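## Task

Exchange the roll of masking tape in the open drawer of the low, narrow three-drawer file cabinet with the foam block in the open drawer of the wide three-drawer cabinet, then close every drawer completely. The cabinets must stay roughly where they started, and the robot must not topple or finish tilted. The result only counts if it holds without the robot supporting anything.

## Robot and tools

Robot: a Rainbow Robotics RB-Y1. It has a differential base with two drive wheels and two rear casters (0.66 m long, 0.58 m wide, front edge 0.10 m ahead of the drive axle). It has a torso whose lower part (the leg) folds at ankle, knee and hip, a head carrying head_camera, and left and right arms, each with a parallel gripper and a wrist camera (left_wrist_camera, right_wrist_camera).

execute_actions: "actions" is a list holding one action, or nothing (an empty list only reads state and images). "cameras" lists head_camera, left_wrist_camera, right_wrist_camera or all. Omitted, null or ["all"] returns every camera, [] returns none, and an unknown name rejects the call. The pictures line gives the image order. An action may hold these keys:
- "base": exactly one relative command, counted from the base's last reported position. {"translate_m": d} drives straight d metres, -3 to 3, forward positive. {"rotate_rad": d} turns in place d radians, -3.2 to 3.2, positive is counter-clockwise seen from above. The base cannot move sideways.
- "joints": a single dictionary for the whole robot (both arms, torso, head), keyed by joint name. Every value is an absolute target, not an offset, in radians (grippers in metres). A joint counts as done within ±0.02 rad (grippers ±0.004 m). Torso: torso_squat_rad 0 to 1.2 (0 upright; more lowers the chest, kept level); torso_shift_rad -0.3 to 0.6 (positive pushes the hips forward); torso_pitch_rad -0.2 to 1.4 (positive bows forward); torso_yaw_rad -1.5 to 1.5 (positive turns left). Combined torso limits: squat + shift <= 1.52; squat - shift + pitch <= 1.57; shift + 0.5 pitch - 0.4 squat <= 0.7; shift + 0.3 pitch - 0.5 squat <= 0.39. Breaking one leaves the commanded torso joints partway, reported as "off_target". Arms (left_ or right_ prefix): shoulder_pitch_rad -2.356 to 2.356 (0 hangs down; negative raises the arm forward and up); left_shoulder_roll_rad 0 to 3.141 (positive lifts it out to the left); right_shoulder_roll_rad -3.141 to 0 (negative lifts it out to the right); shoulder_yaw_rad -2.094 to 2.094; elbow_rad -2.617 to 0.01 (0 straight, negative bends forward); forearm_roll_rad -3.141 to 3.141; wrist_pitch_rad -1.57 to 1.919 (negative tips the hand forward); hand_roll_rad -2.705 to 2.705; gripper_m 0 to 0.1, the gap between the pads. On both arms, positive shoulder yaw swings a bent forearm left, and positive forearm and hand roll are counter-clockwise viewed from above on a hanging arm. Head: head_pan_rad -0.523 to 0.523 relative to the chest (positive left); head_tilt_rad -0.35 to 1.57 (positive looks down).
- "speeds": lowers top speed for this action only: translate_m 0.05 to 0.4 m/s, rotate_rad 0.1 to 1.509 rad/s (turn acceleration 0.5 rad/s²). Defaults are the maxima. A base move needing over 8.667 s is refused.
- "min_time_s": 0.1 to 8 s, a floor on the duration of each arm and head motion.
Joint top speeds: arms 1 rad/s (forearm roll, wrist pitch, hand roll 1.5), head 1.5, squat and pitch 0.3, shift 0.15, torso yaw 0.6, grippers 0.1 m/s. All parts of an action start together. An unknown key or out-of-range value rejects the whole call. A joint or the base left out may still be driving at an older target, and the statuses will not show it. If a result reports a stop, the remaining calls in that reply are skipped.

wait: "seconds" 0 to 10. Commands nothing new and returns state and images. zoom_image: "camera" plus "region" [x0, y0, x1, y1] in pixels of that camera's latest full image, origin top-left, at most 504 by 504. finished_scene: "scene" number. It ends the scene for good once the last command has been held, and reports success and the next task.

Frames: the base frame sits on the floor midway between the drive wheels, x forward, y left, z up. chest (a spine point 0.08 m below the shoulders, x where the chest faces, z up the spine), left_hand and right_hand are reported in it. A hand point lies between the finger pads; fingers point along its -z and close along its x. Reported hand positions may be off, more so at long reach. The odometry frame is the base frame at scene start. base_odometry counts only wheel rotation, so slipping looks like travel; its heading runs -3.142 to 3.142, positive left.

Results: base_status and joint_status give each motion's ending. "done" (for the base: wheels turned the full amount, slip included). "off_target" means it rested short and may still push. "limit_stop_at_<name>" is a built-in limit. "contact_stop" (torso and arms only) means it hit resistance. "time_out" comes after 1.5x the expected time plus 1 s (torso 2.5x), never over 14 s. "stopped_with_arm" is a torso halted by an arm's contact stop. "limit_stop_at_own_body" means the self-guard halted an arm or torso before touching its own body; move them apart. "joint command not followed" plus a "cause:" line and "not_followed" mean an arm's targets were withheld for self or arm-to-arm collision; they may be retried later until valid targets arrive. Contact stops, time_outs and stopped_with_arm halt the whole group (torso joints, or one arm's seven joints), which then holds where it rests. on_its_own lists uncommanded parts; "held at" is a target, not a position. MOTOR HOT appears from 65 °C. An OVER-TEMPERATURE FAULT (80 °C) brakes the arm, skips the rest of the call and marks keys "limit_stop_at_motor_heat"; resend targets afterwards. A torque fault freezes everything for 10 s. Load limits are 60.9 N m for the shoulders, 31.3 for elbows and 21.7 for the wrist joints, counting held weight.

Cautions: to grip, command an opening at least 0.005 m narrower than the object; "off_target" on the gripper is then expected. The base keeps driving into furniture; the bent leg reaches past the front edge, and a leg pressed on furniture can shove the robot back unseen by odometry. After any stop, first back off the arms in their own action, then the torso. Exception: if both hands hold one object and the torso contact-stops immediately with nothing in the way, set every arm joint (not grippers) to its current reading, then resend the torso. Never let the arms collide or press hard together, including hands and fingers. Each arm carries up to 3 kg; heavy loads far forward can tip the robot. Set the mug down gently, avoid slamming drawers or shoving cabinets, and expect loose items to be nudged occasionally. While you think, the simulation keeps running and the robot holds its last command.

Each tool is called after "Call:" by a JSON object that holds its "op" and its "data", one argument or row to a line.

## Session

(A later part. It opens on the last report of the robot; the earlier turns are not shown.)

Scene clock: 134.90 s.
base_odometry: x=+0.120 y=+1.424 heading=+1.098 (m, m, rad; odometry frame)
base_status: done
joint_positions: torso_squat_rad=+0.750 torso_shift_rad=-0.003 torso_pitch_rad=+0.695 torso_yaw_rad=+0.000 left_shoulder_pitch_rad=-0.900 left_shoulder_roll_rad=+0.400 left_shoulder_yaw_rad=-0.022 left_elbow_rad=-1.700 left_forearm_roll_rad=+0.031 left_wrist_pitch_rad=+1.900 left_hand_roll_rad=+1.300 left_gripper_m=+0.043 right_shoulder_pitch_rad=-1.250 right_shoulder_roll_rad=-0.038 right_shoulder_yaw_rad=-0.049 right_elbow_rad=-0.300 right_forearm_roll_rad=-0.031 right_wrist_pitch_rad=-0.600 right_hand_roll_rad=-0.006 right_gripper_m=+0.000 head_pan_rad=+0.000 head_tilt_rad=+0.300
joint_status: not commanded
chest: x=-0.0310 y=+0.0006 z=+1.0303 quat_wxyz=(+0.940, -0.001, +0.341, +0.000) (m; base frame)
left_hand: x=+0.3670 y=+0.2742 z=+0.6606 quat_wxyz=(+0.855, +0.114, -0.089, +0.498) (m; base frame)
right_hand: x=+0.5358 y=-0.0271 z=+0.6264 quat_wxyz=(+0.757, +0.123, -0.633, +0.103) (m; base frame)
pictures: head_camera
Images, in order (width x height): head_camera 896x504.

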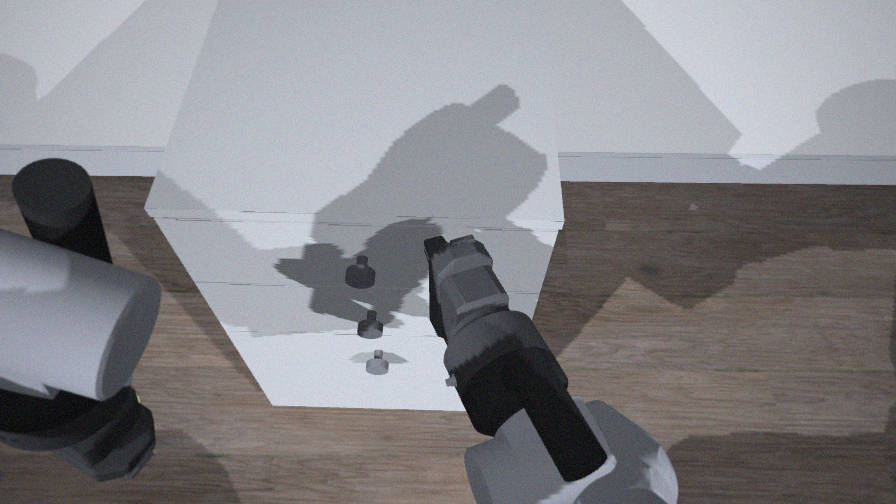

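Call:
{"op": "execute_actions", "data": {
  "actions": [
    {"base":{"translate_m":-0.5},"joints":{"torso_squat_rad":0.0,"left_shoulder_pitch_rad":-1.4,"left_shoulder_roll_rad":0.175,"left_elbow_rad":-1.1,"left_wrist_pitch_rad":1.8,"right_shoulder_pitch_rad":-0.5,"head_tilt_rad":0.6}}
  ],
  "cameras": []
}}

Call:
{"op": "execute_actions", "data": {
  "actions": [
    {"base":{"rotate_rad":-2.573}}
  ],
  "cameras": []
}}

Call:
{"op": "execute_actions", "data": {
  "actions": [
    {"base":{"translate_m":1.553}}
  ],
  "cameras": []
}}

Call:
{"op": "execute_actions", "data": {
  "actions": [
    {"base":{"rotate_rad":-0.575}}
  ],
  "cameras": []
}}

Call:
{"op": "execute_actions", "data": {
  "actions": [
    {"base":{"translate_m":0.66}}
  ],
  "cameras": ["head_camera"]
}}

Scene clock: 138.83 s.
base_odometry: x=-0.107 y=+0.979 heading=+1.100 (m, m, rad; odometry frame)
base_status: done
joint_positions: torso_squat_rad=+0.000 torso_shift_rad=-0.002 torso_pitch_rad=+0.696 torso_yaw_rad=+0.000 left_shoulder_pitch_rad=-1.400 left_shoulder_roll_rad=+0.175 left_shoulder_yaw_rad=-0.022 left_elbow_rad=-1.100 left_forearm_roll_rad=+0.031 left_wrist_pitch_rad=+1.800 left_hand_roll_rad=+1.300 left_gripper_m=+0.043 right_shoulder_pitch_rad=-0.500 right_shoulder_roll_rad=-0.038 right_shoulder_yaw_rad=-0.049 right_elbow_rad=-0.300 right_forearm_roll_rad=-0.031 right_wrist_pitch_rad=-0.600 right_hand_roll_rad=-0.006 right_gripper_m=+0.000 head_pan_rad=+0.000 head_tilt_rad=+0.600
joint_status: all done
chest: x=-0.0315 y=+0.0007 z=+1.2180 quat_wxyz=(+0.940, -0.001, +0.341, +0.000) (m; base frame)
left_hand: x=+0.4479 y=+0.1167 z=+0.8664 quat_wxyz=(+0.889, +0.056, -0.023, +0.453) (m; base frame)
right_hand: x=+0.1219 y=-0.1932 z=+0.5668 quat_wxyz=(+0.942, +0.028, -0.332, +0.031) (m; base frame)
pictures: none
No camera images: the call's "cameras" was empty. Leave "cameras" out to get every camera's image.

Scene clock: 143.70 s.
base_odometry: x=-0.107 y=+0.979 heading=-1.473 (m, m, rad; odometry frame)
base_status: done
joint_positions: torso_squat_rad=+0.000 torso_shift_rad=-0.002 torso_pitch_rad=+0.696 torso_yaw_rad=+0.000 left_shoulder_pitch_rad=-1.400 left_shoulder_roll_rad=+0.175 left_shoulder_yaw_rad=-0.022 left_elbow_rad=-1.100 left_forearm_roll_rad=+0.031 left_wrist_pitch_rad=+1.800 left_hand_roll_rad=+1.300 left_gripper_m=+0.043 right_shoulder_pitch_rad=-0.500 right_shoulder_roll_rad=-0.038 right_shoulder_yaw_rad=-0.049 right_elbow_rad=-0.300 right_forearm_roll_rad=-0.031 right_wrist_pitch_rad=-0.600 right_hand_roll_rad=-0.006 right_gripper_m=+0.000 head_pan_rad=+0.000 head_tilt_rad=+0.600
joint_status: not commanded
chest: x=-0.0315 y=+0.0007 z=+1.2181 quat_wxyz=(+0.940, -0.001, +0.341, +0.000) (m; base frame)
left_hand: x=+0.4479 y=+0.1167 z=+0.8664 quat_wxyz=(+0.889, +0.056, -0.023, +0.453) (m; base frame)
right_hand: x=+0.1219 y=-0.1932 z=+0.5668 quat_wxyz=(+0.942, +0.028, -0.332, +0.031) (m; base frame)
pictures: none
No camera images: the call's "cameras" was empty. Leave "cameras" out to get every camera's image.

Scene clock: 148.93 s.
base_odometry: x=+0.044 y=-0.567 heading=-1.473 (m, m, rad; odometry frame)
base_status: done
joint_positions: torso_squat_rad=+0.000 torso_shift_rad=-0.002 torso_pitch_rad=+0.695 torso_yaw_rad=+0.000 left_shoulder_pitch_rad=-1.400 left_shoulder_roll_rad=+0.175 left_shoulder_yaw_rad=-0.022 left_elbow_rad=-1.100 left_forearm_roll_rad=+0.031 left_wrist_pitch_rad=+1.800 left_hand_roll_rad=+1.300 left_gripper_m=+0.043 right_shoulder_pitch_rad=-0.500 right_shoulder_roll_rad=-0.038 right_shoulder_yaw_rad=-0.049 right_elbow_rad=-0.300 right_forearm_roll_rad=-0.031 right_wrist_pitch_rad=-0.600 right_hand_roll_rad=-0.006 right_gripper_m=+0.000 head_pan_rad=+0.000 head_tilt_rad=+0.600
joint_status: not commanded
chest: x=-0.0315 y=+0.0007 z=+1.2181 quat_wxyz=(+0.940, -0.001, +0.341, +0.000) (m; base frame)
left_hand: x=+0.4479 y=+0.1167 z=+0.8664 quat_wxyz=(+0.889, +0.056, -0.024, +0.453) (m; base frame)
right_hand: x=+0.1222 y=-0.1932 z=+0.5669 quat_wxyz=(+0.942, +0.028, -0.332, +0.031) (m; base frame)
pictures: none
No camera images: the call's "cameras" was empty. Leave "cameras" out to get every camera's image.

Scene clock: 151.40 s.
base_odometry: x=+0.044 y=-0.567 heading=-2.048 (m, m, rad; odometry frame)
base_status: done
joint_positions: torso_squat_rad=+0.000 torso_shift_rad=-0.002 torso_pitch_rad=+0.695 torso_yaw_rad=+0.000 left_shoulder_pitch_rad=-1.400 left_shoulder_roll_rad=+0.175 left_shoulder_yaw_rad=-0.022 left_elbow_rad=-1.100 left_forearm_roll_rad=+0.031 left_wrist_pitch_rad=+1.800 left_hand_roll_rad=+1.300 left_gripper_m=+0.043 right_shoulder_pitch_rad=-0.500 right_shoulder_roll_rad=-0.038 right_shoulder_yaw_rad=-0.049 right_elbow_rad=-0.300 right_forearm_roll_rad=-0.031 right_wrist_pitch_rad=-0.600 right_hand_roll_rad=-0.006 right_gripper_m=+0.000 head_pan_rad=+0.000 head_tilt_rad=+0.600
joint_status: not commanded
chest: x=-0.0315 y=+0.0007 z=+1.2181 quat_wxyz=(+0.940, -0.001, +0.341, +0.000) (m; base frame)
left_hand: x=+0.4479 y=+0.1167 z=+0.8664 quat_wxyz=(+0.889, +0.056, -0.024, +0.453) (m; base frame)
right_hand: x=+0.1222 y=-0.1931 z=+0.5669 quat_wxyz=(+0.942, +0.028, -0.332, +0.031) (m; base frame)
pictures: none
No camera images: the call's "cameras" was empty. Leave "cameras" out to get every camera's image.

Scene clock: 154.40 s.
base_odometry: x=-0.259 y=-1.153 heading=-2.048 (m, m, rad; odometry frame)
base_status: done
joint_positions: torso_squat_rad=+0.000 torso_shift_rad=-0.002 torso_pitch_rad=+0.695 torso_yaw_rad=+0.000 left_shoulder_pitch_rad=-1.400 left_shoulder_roll_rad=+0.175 left_shoulder_yaw_rad=-0.022 left_elbow_rad=-1.100 left_forearm_roll_rad=+0.031 left_wrist_pitch_rad=+1.800 left_hand_roll_rad=+1.300 left_gripper_m=+0.043 right_shoulder_pitch_rad=-0.500 right_shoulder_roll_rad=-0.038 right_shoulder_yaw_rad=-0.049 right_elbow_rad=-0.300 right_forearm_roll_rad=-0.031 right_wrist_pitch_rad=-0.600 right_hand_roll_rad=-0.006 right_gripper_m=+0.000 head_pan_rad=+0.000 head_tilt_rad=+0.600
joint_status: not commanded
chest: x=-0.0315 y=+0.0007 z=+1.2181 quat_wxyz=(+0.940, -0.001, +0.341, +0.000) (m; base frame)
left_hand: x=+0.4479 y=+0.1167 z=+0.8664 quat_wxyz=(+0.889, +0.056, -0.023, +0.453) (m; base frame)
right_hand: x=+0.1222 y=-0.1931 z=+0.5669 quat_wxyz=(+0.942, +0.028, -0.332, +0.031) (m; base frame)
pictures: head_camera
Images, in order (width x height): head_camera 896x504.

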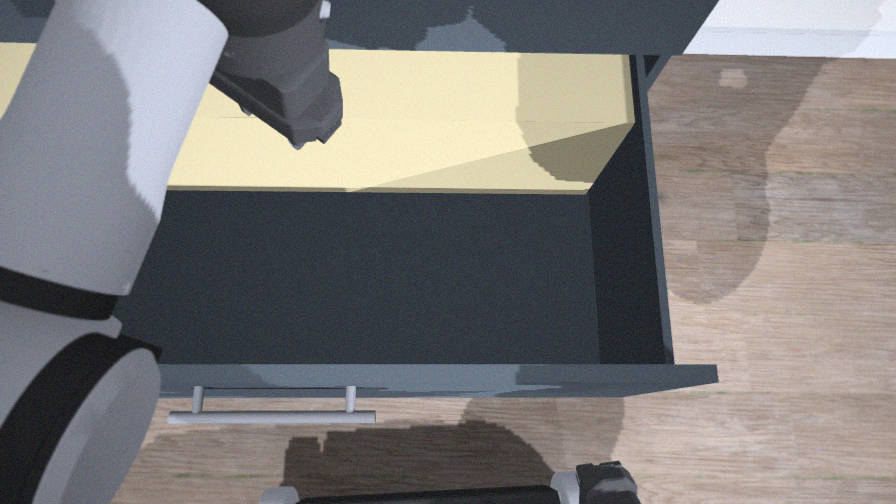

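Call:
{"op": "execute_actions", "data": {
  "actions": [
    {"joints":{"left_shoulder_pitch_rad":-1.3,"left_elbow_rad":-0.35,"left_wrist_pitch_rad":0.95,"left_shoulder_roll_rad":0.15}}
  ],
  "cameras": []
}}

Call:
{"op": "execute_actions", "data": {
  "actions": [
    {"joints":{"torso_squat_rad":0.78}}
  ],
  "cameras": ["head_camera","left_wrist_camera"]
}}

Scene clock: 156.23 s.
base_odometry: x=-0.259 y=-1.153 heading=-2.048 (m, m, rad; odometry frame)
base_status: not commanded
joint_positions: torso_squat_rad=+0.000 torso_shift_rad=-0.003 torso_pitch_rad=+0.695 torso_yaw_rad=+0.000 left_shoulder_pitch_rad=-1.300 left_shoulder_roll_rad=+0.150 left_shoulder_yaw_rad=-0.022 left_elbow_rad=-0.350 left_forearm_roll_rad=+0.031 left_wrist_pitch_rad=+0.950 left_hand_roll_rad=+1.300 left_gripper_m=+0.043 right_shoulder_pitch_rad=-0.500 right_shoulder_roll_rad=-0.038 right_shoulder_yaw_rad=-0.049 right_elbow_rad=-0.300 right_forearm_roll_rad=-0.031 right_wrist_pitch_rad=-0.600 right_hand_roll_rad=-0.006 right_gripper_m=+0.000 head_pan_rad=+0.000 head_tilt_rad=+0.600
joint_status: all done
chest: x=-0.0315 y=+0.0007 z=+1.2181 quat_wxyz=(+0.940, -0.001, +0.341, +0.000) (m; base frame)
left_hand: x=+0.3620 y=+0.1601 z=+0.6504 quat_wxyz=(+0.885, +0.045, -0.015, +0.464) (m; base frame)
right_hand: x=+0.1221 y=-0.1931 z=+0.5669 quat_wxyz=(+0.942, +0.028, -0.332, +0.031) (m; base frame)
pictures: none
No camera images: the call's "cameras" was empty. Leave "cameras" out to get every camera's image.

Scene clock: 159.63 s.
base_odometry: x=-0.259 y=-1.153 heading=-2.048 (m, m, rad; odometry frame)
base_status: not commanded
joint_positions: torso_squat_rad=+0.780 torso_shift_rad=-0.002 torso_pitch_rad=+0.695 torso_yaw_rad=+0.000 left_shoulder_pitch_rad=-1.300 left_shoulder_roll_rad=+0.150 left_shoulder_yaw_rad=-0.022 left_elbow_rad=-0.350 left_forearm_roll_rad=+0.031 left_wrist_pitch_rad=+0.950 left_hand_roll_rad=+1.300 left_gripper_m=+0.043 right_shoulder_pitch_rad=-0.500 right_shoulder_roll_rad=-0.038 right_shoulder_yaw_rad=-0.049 right_elbow_rad=-0.300 right_forearm_roll_rad=-0.031 right_wrist_pitch_rad=-0.600 right_hand_roll_rad=-0.006 right_gripper_m=+0.000 head_pan_rad=+0.000 head_tilt_rad=+0.600
joint_status: all done
chest: x=-0.0310 y=+0.0006 z=+1.0157 quat_wxyz=(+0.940, -0.001, +0.341, +0.000) (m; base frame)
left_hand: x=+0.3625 y=+0.1600 z=+0.4480 quat_wxyz=(+0.885, +0.045, -0.015, +0.464) (m; base frame)
right_hand: x=+0.1227 y=-0.1932 z=+0.3645 quat_wxyz=(+0.942, +0.028, -0.332, +0.031) (m; base frame)
pictures: head_camera, left_wrist_camera
Images, in order (width x height): head_camera 896x504, left_wrist_camera 644x364.

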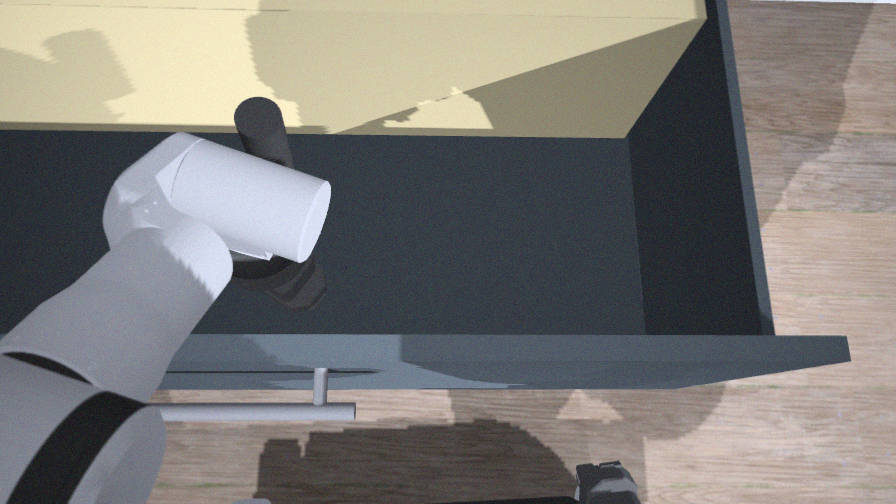

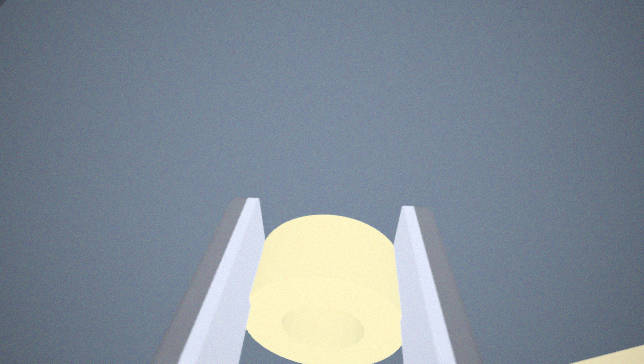

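Call:
{"op": "execute_actions", "data": {
  "actions": [
    {"joints":{"torso_squat_rad":0.81}}
  ],
  "cameras": []
}}

Call:
{"op": "execute_actions", "data": {
  "actions": [
    {"joints":{"left_gripper_m":0.1}}
  ],
  "cameras": []
}}

Call:
{"op": "execute_actions", "data": {
  "actions": [
    {"joints":{"torso_squat_rad":0.0}}
  ],
  "cameras": []
}}

Call:
{"op": "execute_actions", "data": {
  "actions": [
    {"joints":{"left_shoulder_pitch_rad":-1.4,"left_elbow_rad":-1.1,"left_wrist_pitch_rad":1.8}}
  ],
  "cameras": []
}}

Call:
{"op": "execute_actions", "data": {
  "actions": [
    {"base":{"translate_m":-0.35}}
  ],
  "cameras": []
}}

Call:
{"op": "execute_actions", "data": {
  "actions": [
    {"joints":{"torso_squat_rad":0.7,"left_shoulder_pitch_rad":-0.9,"left_shoulder_roll_rad":0.4,"left_elbow_rad":-1.7,"left_wrist_pitch_rad":1.9,"right_shoulder_pitch_rad":-1.25,"head_tilt_rad":0.3}}
  ],
  "cameras": []
}}

Call:
{"op": "execute_actions", "data": {
  "actions": [
    {"base":{"translate_m":0.33},"speeds":{"translate_m":0.08}}
  ],
  "cameras": ["head_camera"]
}}

Scene clock: 161.17 s.
base_odometry: x=-0.259 y=-1.153 heading=-2.048 (m, m, rad; odometry frame)
base_status: not commanded
joint_positions: torso_squat_rad=+0.810 torso_shift_rad=-0.003 torso_pitch_rad=+0.695 torso_yaw_rad=+0.000 left_shoulder_pitch_rad=-1.300 left_shoulder_roll_rad=+0.150 left_shoulder_yaw_rad=-0.022 left_elbow_rad=-0.350 left_forearm_roll_rad=+0.031 left_wrist_pitch_rad=+0.950 left_hand_roll_rad=+1.300 left_gripper_m=+0.043 right_shoulder_pitch_rad=-0.500 right_shoulder_roll_rad=-0.038 right_shoulder_yaw_rad=-0.049 right_elbow_rad=-0.300 right_forearm_roll_rad=-0.031 right_wrist_pitch_rad=-0.600 right_hand_roll_rad=-0.006 right_gripper_m=+0.000 head_pan_rad=+0.000 head_tilt_rad=+0.600
joint_status: all done
chest: x=-0.0310 y=+0.0006 z=+1.0007 quat_wxyz=(+0.940, -0.001, +0.341, +0.000) (m; base frame)
left_hand: x=+0.3625 y=+0.1600 z=+0.4331 quat_wxyz=(+0.885, +0.045, -0.015, +0.464) (m; base frame)
right_hand: x=+0.1227 y=-0.1932 z=+0.3495 quat_wxyz=(+0.942, +0.028, -0.332, +0.031) (m; base frame)
pictures: none
No camera images: the call's "cameras" was empty. Leave "cameras" out to get every camera's image.

Scene clock: 162.43 s.
base_odometry: x=-0.259 y=-1.153 heading=-2.048 (m, m, rad; odometry frame)
base_status: not commanded
joint_positions: torso_squat_rad=+0.810 torso_shift_rad=-0.003 torso_pitch_rad=+0.695 torso_yaw_rad=+0.000 left_shoulder_pitch_rad=-1.300 left_shoulder_roll_rad=+0.150 left_shoulder_yaw_rad=-0.022 left_elbow_rad=-0.350 left_forearm_roll_rad=+0.031 left_wrist_pitch_rad=+0.950 left_hand_roll_rad=+1.300 left_gripper_m=+0.099 right_shoulder_pitch_rad=-0.500 right_shoulder_roll_rad=-0.038 right_shoulder_yaw_rad=-0.049 right_elbow_rad=-0.300 right_forearm_roll_rad=-0.031 right_wrist_pitch_rad=-0.600 right_hand_roll_rad=-0.006 right_gripper_m=+0.000 head_pan_rad=+0.000 head_tilt_rad=+0.600
joint_status: all done
chest: x=-0.0310 y=+0.0006 z=+1.0007 quat_wxyz=(+0.940, -0.001, +0.341, +0.000) (m; base frame)
left_hand: x=+0.3625 y=+0.1600 z=+0.4331 quat_wxyz=(+0.885, +0.045, -0.015, +0.464) (m; base frame)
right_hand: x=+0.1227 y=-0.1932 z=+0.3495 quat_wxyz=(+0.942, +0.028, -0.332, +0.031) (m; base frame)
pictures: none
No camera images: the call's "cameras" was empty. Leave "cameras" out to get every camera's image.

Scene clock: 165.90 s.
base_odometry: x=-0.259 y=-1.153 heading=-2.048 (m, m, rad; odometry frame)
base_status: not commanded
joint_positions: torso_squat_rad=+0.000 torso_shift_rad=-0.002 torso_pitch_rad=+0.696 torso_yaw_rad=+0.000 left_shoulder_pitch_rad=-1.300 left_shoulder_roll_rad=+0.150 left_shoulder_yaw_rad=-0.022 left_elbow_rad=-0.350 left_forearm_roll_rad=+0.031 left_wrist_pitch_rad=+0.950 left_hand_roll_rad=+1.300 left_gripper_m=+0.099 right_shoulder_pitch_rad=-0.500 right_shoulder_roll_rad=-0.038 right_shoulder_yaw_rad=-0.049 right_elbow_rad=-0.300 right_forearm_roll_rad=-0.031 right_wrist_pitch_rad=-0.600 right_hand_roll_rad=-0.006 right_gripper_m=+0.000 head_pan_rad=+0.000 head_tilt_rad=+0.600
joint_status: all done
chest: x=-0.0315 y=+0.0007 z=+1.2181 quat_wxyz=(+0.940, -0.001, +0.341, +0.000) (m; base frame)
left_hand: x=+0.3620 y=+0.1600 z=+0.6503 quat_wxyz=(+0.885, +0.045, -0.015, +0.464) (m; base frame)
right_hand: x=+0.1221 y=-0.1931 z=+0.5668 quat_wxyz=(+0.942, +0.028, -0.332, +0.031) (m; base frame)
pictures: none
No camera images: the call's "cameras" was empty. Leave "cameras" out to get every camera's image.

Scene clock: 167.30 s.
base_odometry: x=-0.259 y=-1.153 heading=-2.048 (m, m, rad; odometry frame)
base_status: not commanded
joint_positions: torso_squat_rad=+0.000 torso_shift_rad=-0.003 torso_pitch_rad=+0.695 torso_yaw_rad=+0.000 left_shoulder_pitch_rad=-1.400 left_shoulder_roll_rad=+0.150 left_shoulder_yaw_rad=-0.022 left_elbow_rad=-1.100 left_forearm_roll_rad=+0.031 left_wrist_pitch_rad=+1.800 left_hand_roll_rad=+1.300 left_gripper_m=+0.099 right_shoulder_pitch_rad=-0.500 right_shoulder_roll_rad=-0.038 right_shoulder_yaw_rad=-0.049 right_elbow_rad=-0.300 right_forearm_roll_rad=-0.031 right_wrist_pitch_rad=-0.600 right_hand_roll_rad=-0.006 right_gripper_m=+0.000 head_pan_rad=+0.000 head_tilt_rad=+0.600
joint_status: all done
chest: x=-0.0315 y=+0.0007 z=+1.2181 quat_wxyz=(+0.940, -0.001, +0.341, +0.000) (m; base frame)
left_hand: x=+0.4428 y=+0.1028 z=+0.8649 quat_wxyz=(+0.893, +0.049, -0.016, +0.446) (m; base frame)
right_hand: x=+0.1221 y=-0.1931 z=+0.5669 quat_wxyz=(+0.942, +0.028, -0.332, +0.031) (m; base frame)
pictures: none
No camera images: the call's "cameras" was empty. Leave "cameras" out to get every camera's image.

Scene clock: 169.63 s.
base_odometry: x=-0.098 y=-0.842 heading=-2.049 (m, m, rad; odometry frame)
base_status: done
joint_positions: torso_squat_rad=+0.000 torso_shift_rad=-0.003 torso_pitch_rad=+0.695 torso_yaw_rad=+0.000 left_shoulder_pitch_rad=-1.400 left_shoulder_roll_rad=+0.150 left_shoulder_yaw_rad=-0.022 left_elbow_rad=-1.100 left_forearm_roll_rad=+0.031 left_wrist_pitch_rad=+1.800 left_hand_roll_rad=+1.300 left_gripper_m=+0.099 right_shoulder_pitch_rad=-0.500 right_shoulder_roll_rad=-0.038 right_shoulder_yaw_rad=-0.049 right_elbow_rad=-0.300 right_forearm_roll_rad=-0.031 right_wrist_pitch_rad=-0.600 right_hand_roll_rad=-0.006 right_gripper_m=+0.000 head_pan_rad=+0.000 head_tilt_rad=+0.600
joint_status: not commanded
chest: x=-0.0316 y=+0.0007 z=+1.2181 quat_wxyz=(+0.940, -0.001, +0.341, +0.000) (m; base frame)
left_hand: x=+0.4428 y=+0.1028 z=+0.8649 quat_wxyz=(+0.893, +0.049, -0.016, +0.446) (m; base frame)
right_hand: x=+0.1221 y=-0.1932 z=+0.5669 quat_wxyz=(+0.942, +0.028, -0.332, +0.031) (m; base frame)
pictures: none
No camera images: the call's "cameras" was empty. Leave "cameras" out to get every camera's image.

Scene clock: 172.80 s.
base_odometry: x=-0.098 y=-0.842 heading=-2.049 (m, m, rad; odometry frame)
base_status: not commanded
joint_positions: torso_squat_rad=+0.700 torso_shift_rad=-0.003 torso_pitch_rad=+0.695 torso_yaw_rad=+0.000 left_shoulder_pitch_rad=-0.900 left_shoulder_roll_rad=+0.400 left_shoulder_yaw_rad=-0.022 left_elbow_rad=-1.700 left_forearm_roll_rad=+0.031 left_wrist_pitch_rad=+1.900 left_hand_roll_rad=+1.300 left_gripper_m=+0.099 right_shoulder_pitch_rad=-1.250 right_shoulder_roll_rad=-0.038 right_shoulder_yaw_rad=-0.049 right_elbow_rad=-0.300 right_forearm_roll_rad=-0.031 right_wrist_pitch_rad=-0.600 right_hand_roll_rad=-0.006 right_gripper_m=+0.000 head_pan_rad=+0.000 head_tilt_rad=+0.300
joint_status: all done
chest: x=-0.0311 y=+0.0007 z=+1.0535 quat_wxyz=(+0.940, -0.001, +0.341, +0.000) (m; base frame)
left_hand: x=+0.3669 y=+0.2742 z=+0.6838 quat_wxyz=(+0.855, +0.114, -0.089, +0.498) (m; base frame)
right_hand: x=+0.5359 y=-0.0271 z=+0.6498 quat_wxyz=(+0.757, +0.123, -0.633, +0.103) (m; base frame)
pictures: none
No camera images: the call's "cameras" was empty. Leave "cameras" out to get every camera's image.

Scene clock: 177.40 s.
base_odometry: x=-0.250 y=-1.135 heading=-2.050 (m, m, rad; odometry frame)
base_status: done
joint_positions: torso_squat_rad=+0.700 torso_shift_rad=-0.002 torso_pitch_rad=+0.695 torso_yaw_rad=+0.000 left_shoulder_pitch_rad=-0.900 left_shoulder_roll_rad=+0.400 left_shoulder_yaw_rad=-0.022 left_elbow_rad=-1.700 left_forearm_roll_rad=+0.031 left_wrist_pitch_rad=+1.900 left_hand_roll_rad=+1.300 left_gripper_m=+0.099 right_shoulder_pitch_rad=-1.250 right_shoulder_roll_rad=-0.038 right_shoulder_yaw_rad=-0.049 right_elbow_rad=-0.300 right_forearm_roll_rad=-0.031 right_wrist_pitch_rad=-0.600 right_hand_roll_rad=-0.006 right_gripper_m=+0.000 head_pan_rad=+0.000 head_tilt_rad=+0.300
joint_status: not commanded
chest: x=-0.0310 y=+0.0006 z=+1.0535 quat_wxyz=(+0.940, -0.001, +0.341, +0.000) (m; base frame)
left_hand: x=+0.3670 y=+0.2742 z=+0.6838 quat_wxyz=(+0.855, +0.114, -0.089, +0.497) (m; base frame)
right_hand: x=+0.5356 y=-0.0271 z=+0.6494 quat_wxyz=(+0.757, +0.123, -0.633, +0.103) (m; base frame)
pictures: head_camera
Images, in order (width x height): head_camera 896x504.

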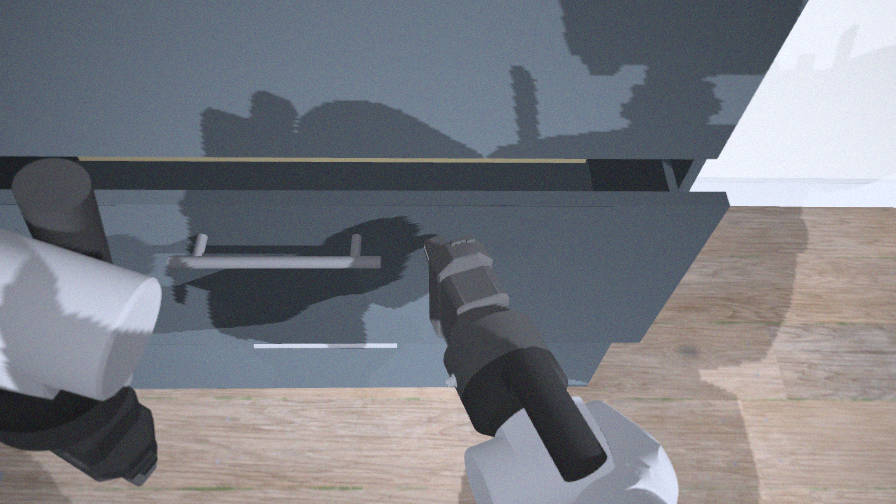

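Call:
{"op": "execute_actions", "data": {
  "actions": [
    {"base":{"translate_m":0.045},"speeds":{"translate_m":0.05}}
  ],
  "cameras": ["head_camera"]
}}

Scene clock: 179.30 s.
base_odometry: x=-0.271 y=-1.175 heading=-2.050 (m, m, rad; odometry frame)
base_status: done
joint_positions: torso_squat_rad=+0.700 torso_shift_rad=-0.003 torso_pitch_rad=+0.695 torso_yaw_rad=+0.000 left_shoulder_pitch_rad=-0.900 left_shoulder_roll_rad=+0.400 left_shoulder_yaw_rad=-0.022 left_elbow_rad=-1.700 left_forearm_roll_rad=+0.031 left_wrist_pitch_rad=+1.900 left_hand_roll_rad=+1.300 left_gripper_m=+0.099 right_shoulder_pitch_rad=-1.250 right_shoulder_roll_rad=-0.038 right_shoulder_yaw_rad=-0.049 right_elbow_rad=-0.300 right_forearm_roll_rad=-0.031 right_wrist_pitch_rad=-0.600 right_hand_roll_rad=-0.006 right_gripper_m=+0.000 head_pan_rad=+0.000 head_tilt_rad=+0.300
joint_status: not commanded
chest: x=-0.0311 y=+0.0006 z=+1.0535 quat_wxyz=(+0.940, -0.001, +0.341, +0.000) (m; base frame)
left_hand: x=+0.3669 y=+0.2741 z=+0.6838 quat_wxyz=(+0.855, +0.114, -0.089, +0.497) (m; base frame)
right_hand: x=+0.5356 y=-0.0272 z=+0.6495 quat_wxyz=(+0.757, +0.123, -0.633, +0.103) (m; base frame)
pictures: head_camera
Images, in order (width x height): head_camera 896x504.

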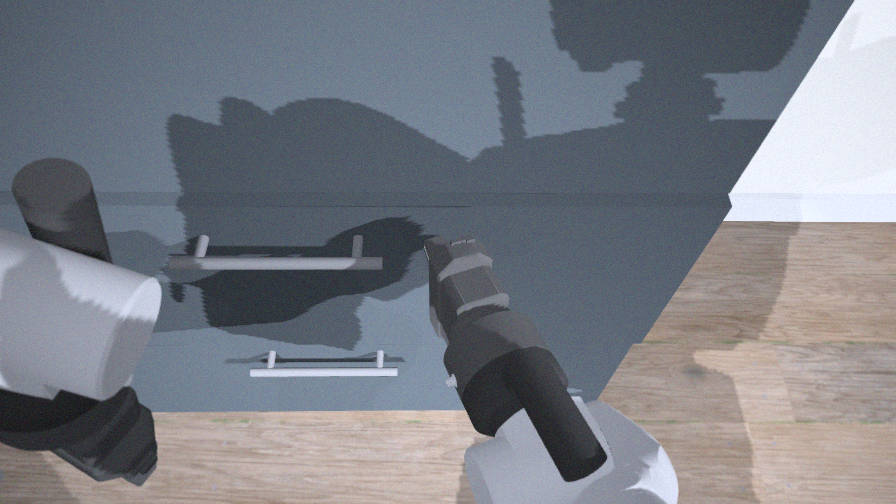

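A tiny step remains at the edge.

Call:
{"op": "execute_actions", "data": {
  "actions": [
    {"base":{"translate_m":0.012},"speeds":{"translate_m":0.05}}
  ],
  "cameras": []
}}

Call:
{"op": "execute_actions", "data": {
  "actions": [
    {"base":{"translate_m":-0.15}}
  ],
  "cameras": ["head_camera"]
}}

Call:
{"op": "finished_scene", "data": {
  "scene": 2
}}

Scene clock: 180.57 s.
base_odometry: x=-0.277 y=-1.186 heading=-2.050 (m, m, rad; odometry frame)
base_status: done
joint_positions: torso_squat_rad=+0.700 torso_shift_rad=-0.003 torso_pitch_rad=+0.695 torso_yaw_rad=+0.000 left_shoulder_pitch_rad=-0.900 left_shoulder_roll_rad=+0.400 left_shoulder_yaw_rad=-0.022 left_elbow_rad=-1.700 left_forearm_roll_rad=+0.031 left_wrist_pitch_rad=+1.900 left_hand_roll_rad=+1.300 left_gripper_m=+0.099 right_shoulder_pitch_rad=-1.250 right_shoulder_roll_rad=-0.038 right_shoulder_yaw_rad=-0.049 right_elbow_rad=-0.300 right_forearm_roll_rad=-0.031 right_wrist_pitch_rad=-0.600 right_hand_roll_rad=-0.006 right_gripper_m=+0.000 head_pan_rad=+0.000 head_tilt_rad=+0.300
joint_status: not commanded
chest: x=-0.0311 y=+0.0006 z=+1.0535 quat_wxyz=(+0.940, -0.001, +0.341, +0.000) (m; base frame)
left_hand: x=+0.3669 y=+0.2741 z=+0.6838 quat_wxyz=(+0.855, +0.114, -0.089, +0.497) (m; base frame)
right_hand: x=+0.5357 y=-0.0271 z=+0.6496 quat_wxyz=(+0.757, +0.123, -0.633, +0.103) (m; base frame)
pictures: none
No camera images: the call's "cameras" was empty. Leave "cameras" out to get every camera's image.

Scene clock: 182.13 s.
base_odometry: x=-0.207 y=-1.053 heading=-2.049 (m, m, rad; odometry frame)
base_status: done
joint_positions: torso_squat_rad=+0.700 torso_shift_rad=-0.003 torso_pitch_rad=+0.695 torso_yaw_rad=+0.000 left_shoulder_pitch_rad=-0.900 left_shoulder_roll_rad=+0.400 left_shoulder_yaw_rad=-0.022 left_elbow_rad=-1.700 left_forearm_roll_rad=+0.031 left_wrist_pitch_rad=+1.900 left_hand_roll_rad=+1.300 left_gripper_m=+0.099 right_shoulder_pitch_rad=-1.250 right_shoulder_roll_rad=-0.038 right_shoulder_yaw_rad=-0.049 right_elbow_rad=-0.300 right_forearm_roll_rad=-0.031 right_wrist_pitch_rad=-0.600 right_hand_roll_rad=-0.006 right_gripper_m=+0.000 head_pan_rad=+0.000 head_tilt_rad=+0.300
joint_status: not commanded
chest: x=-0.0312 y=+0.0006 z=+1.0535 quat_wxyz=(+0.940, -0.001, +0.341, +0.000) (m; base frame)
left_hand: x=+0.3669 y=+0.2741 z=+0.6839 quat_wxyz=(+0.855, +0.114, -0.089, +0.497) (m; base frame)
right_hand: x=+0.5357 y=-0.0271 z=+0.6497 quat_wxyz=(+0.757, +0.123, -0.633, +0.103) (m; base frame)
pictures: head_camera
Images, in order (width x height): head_camera 896x504.

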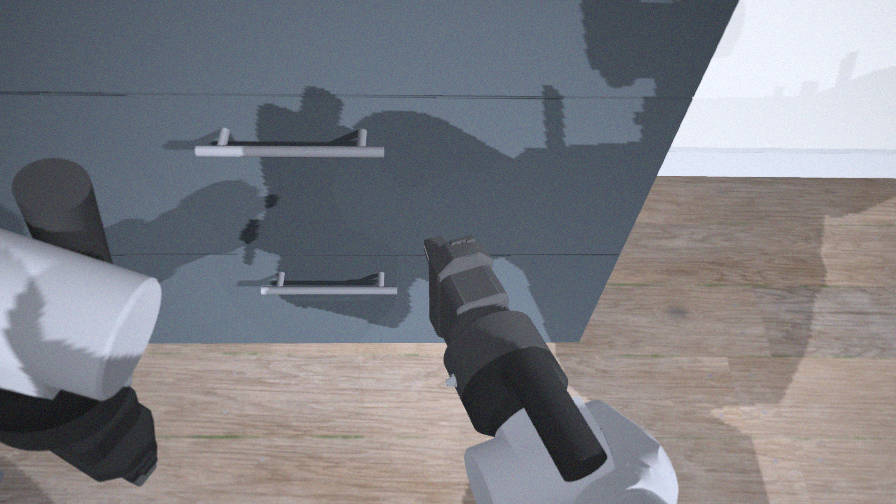

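The scene is finished: the task was done.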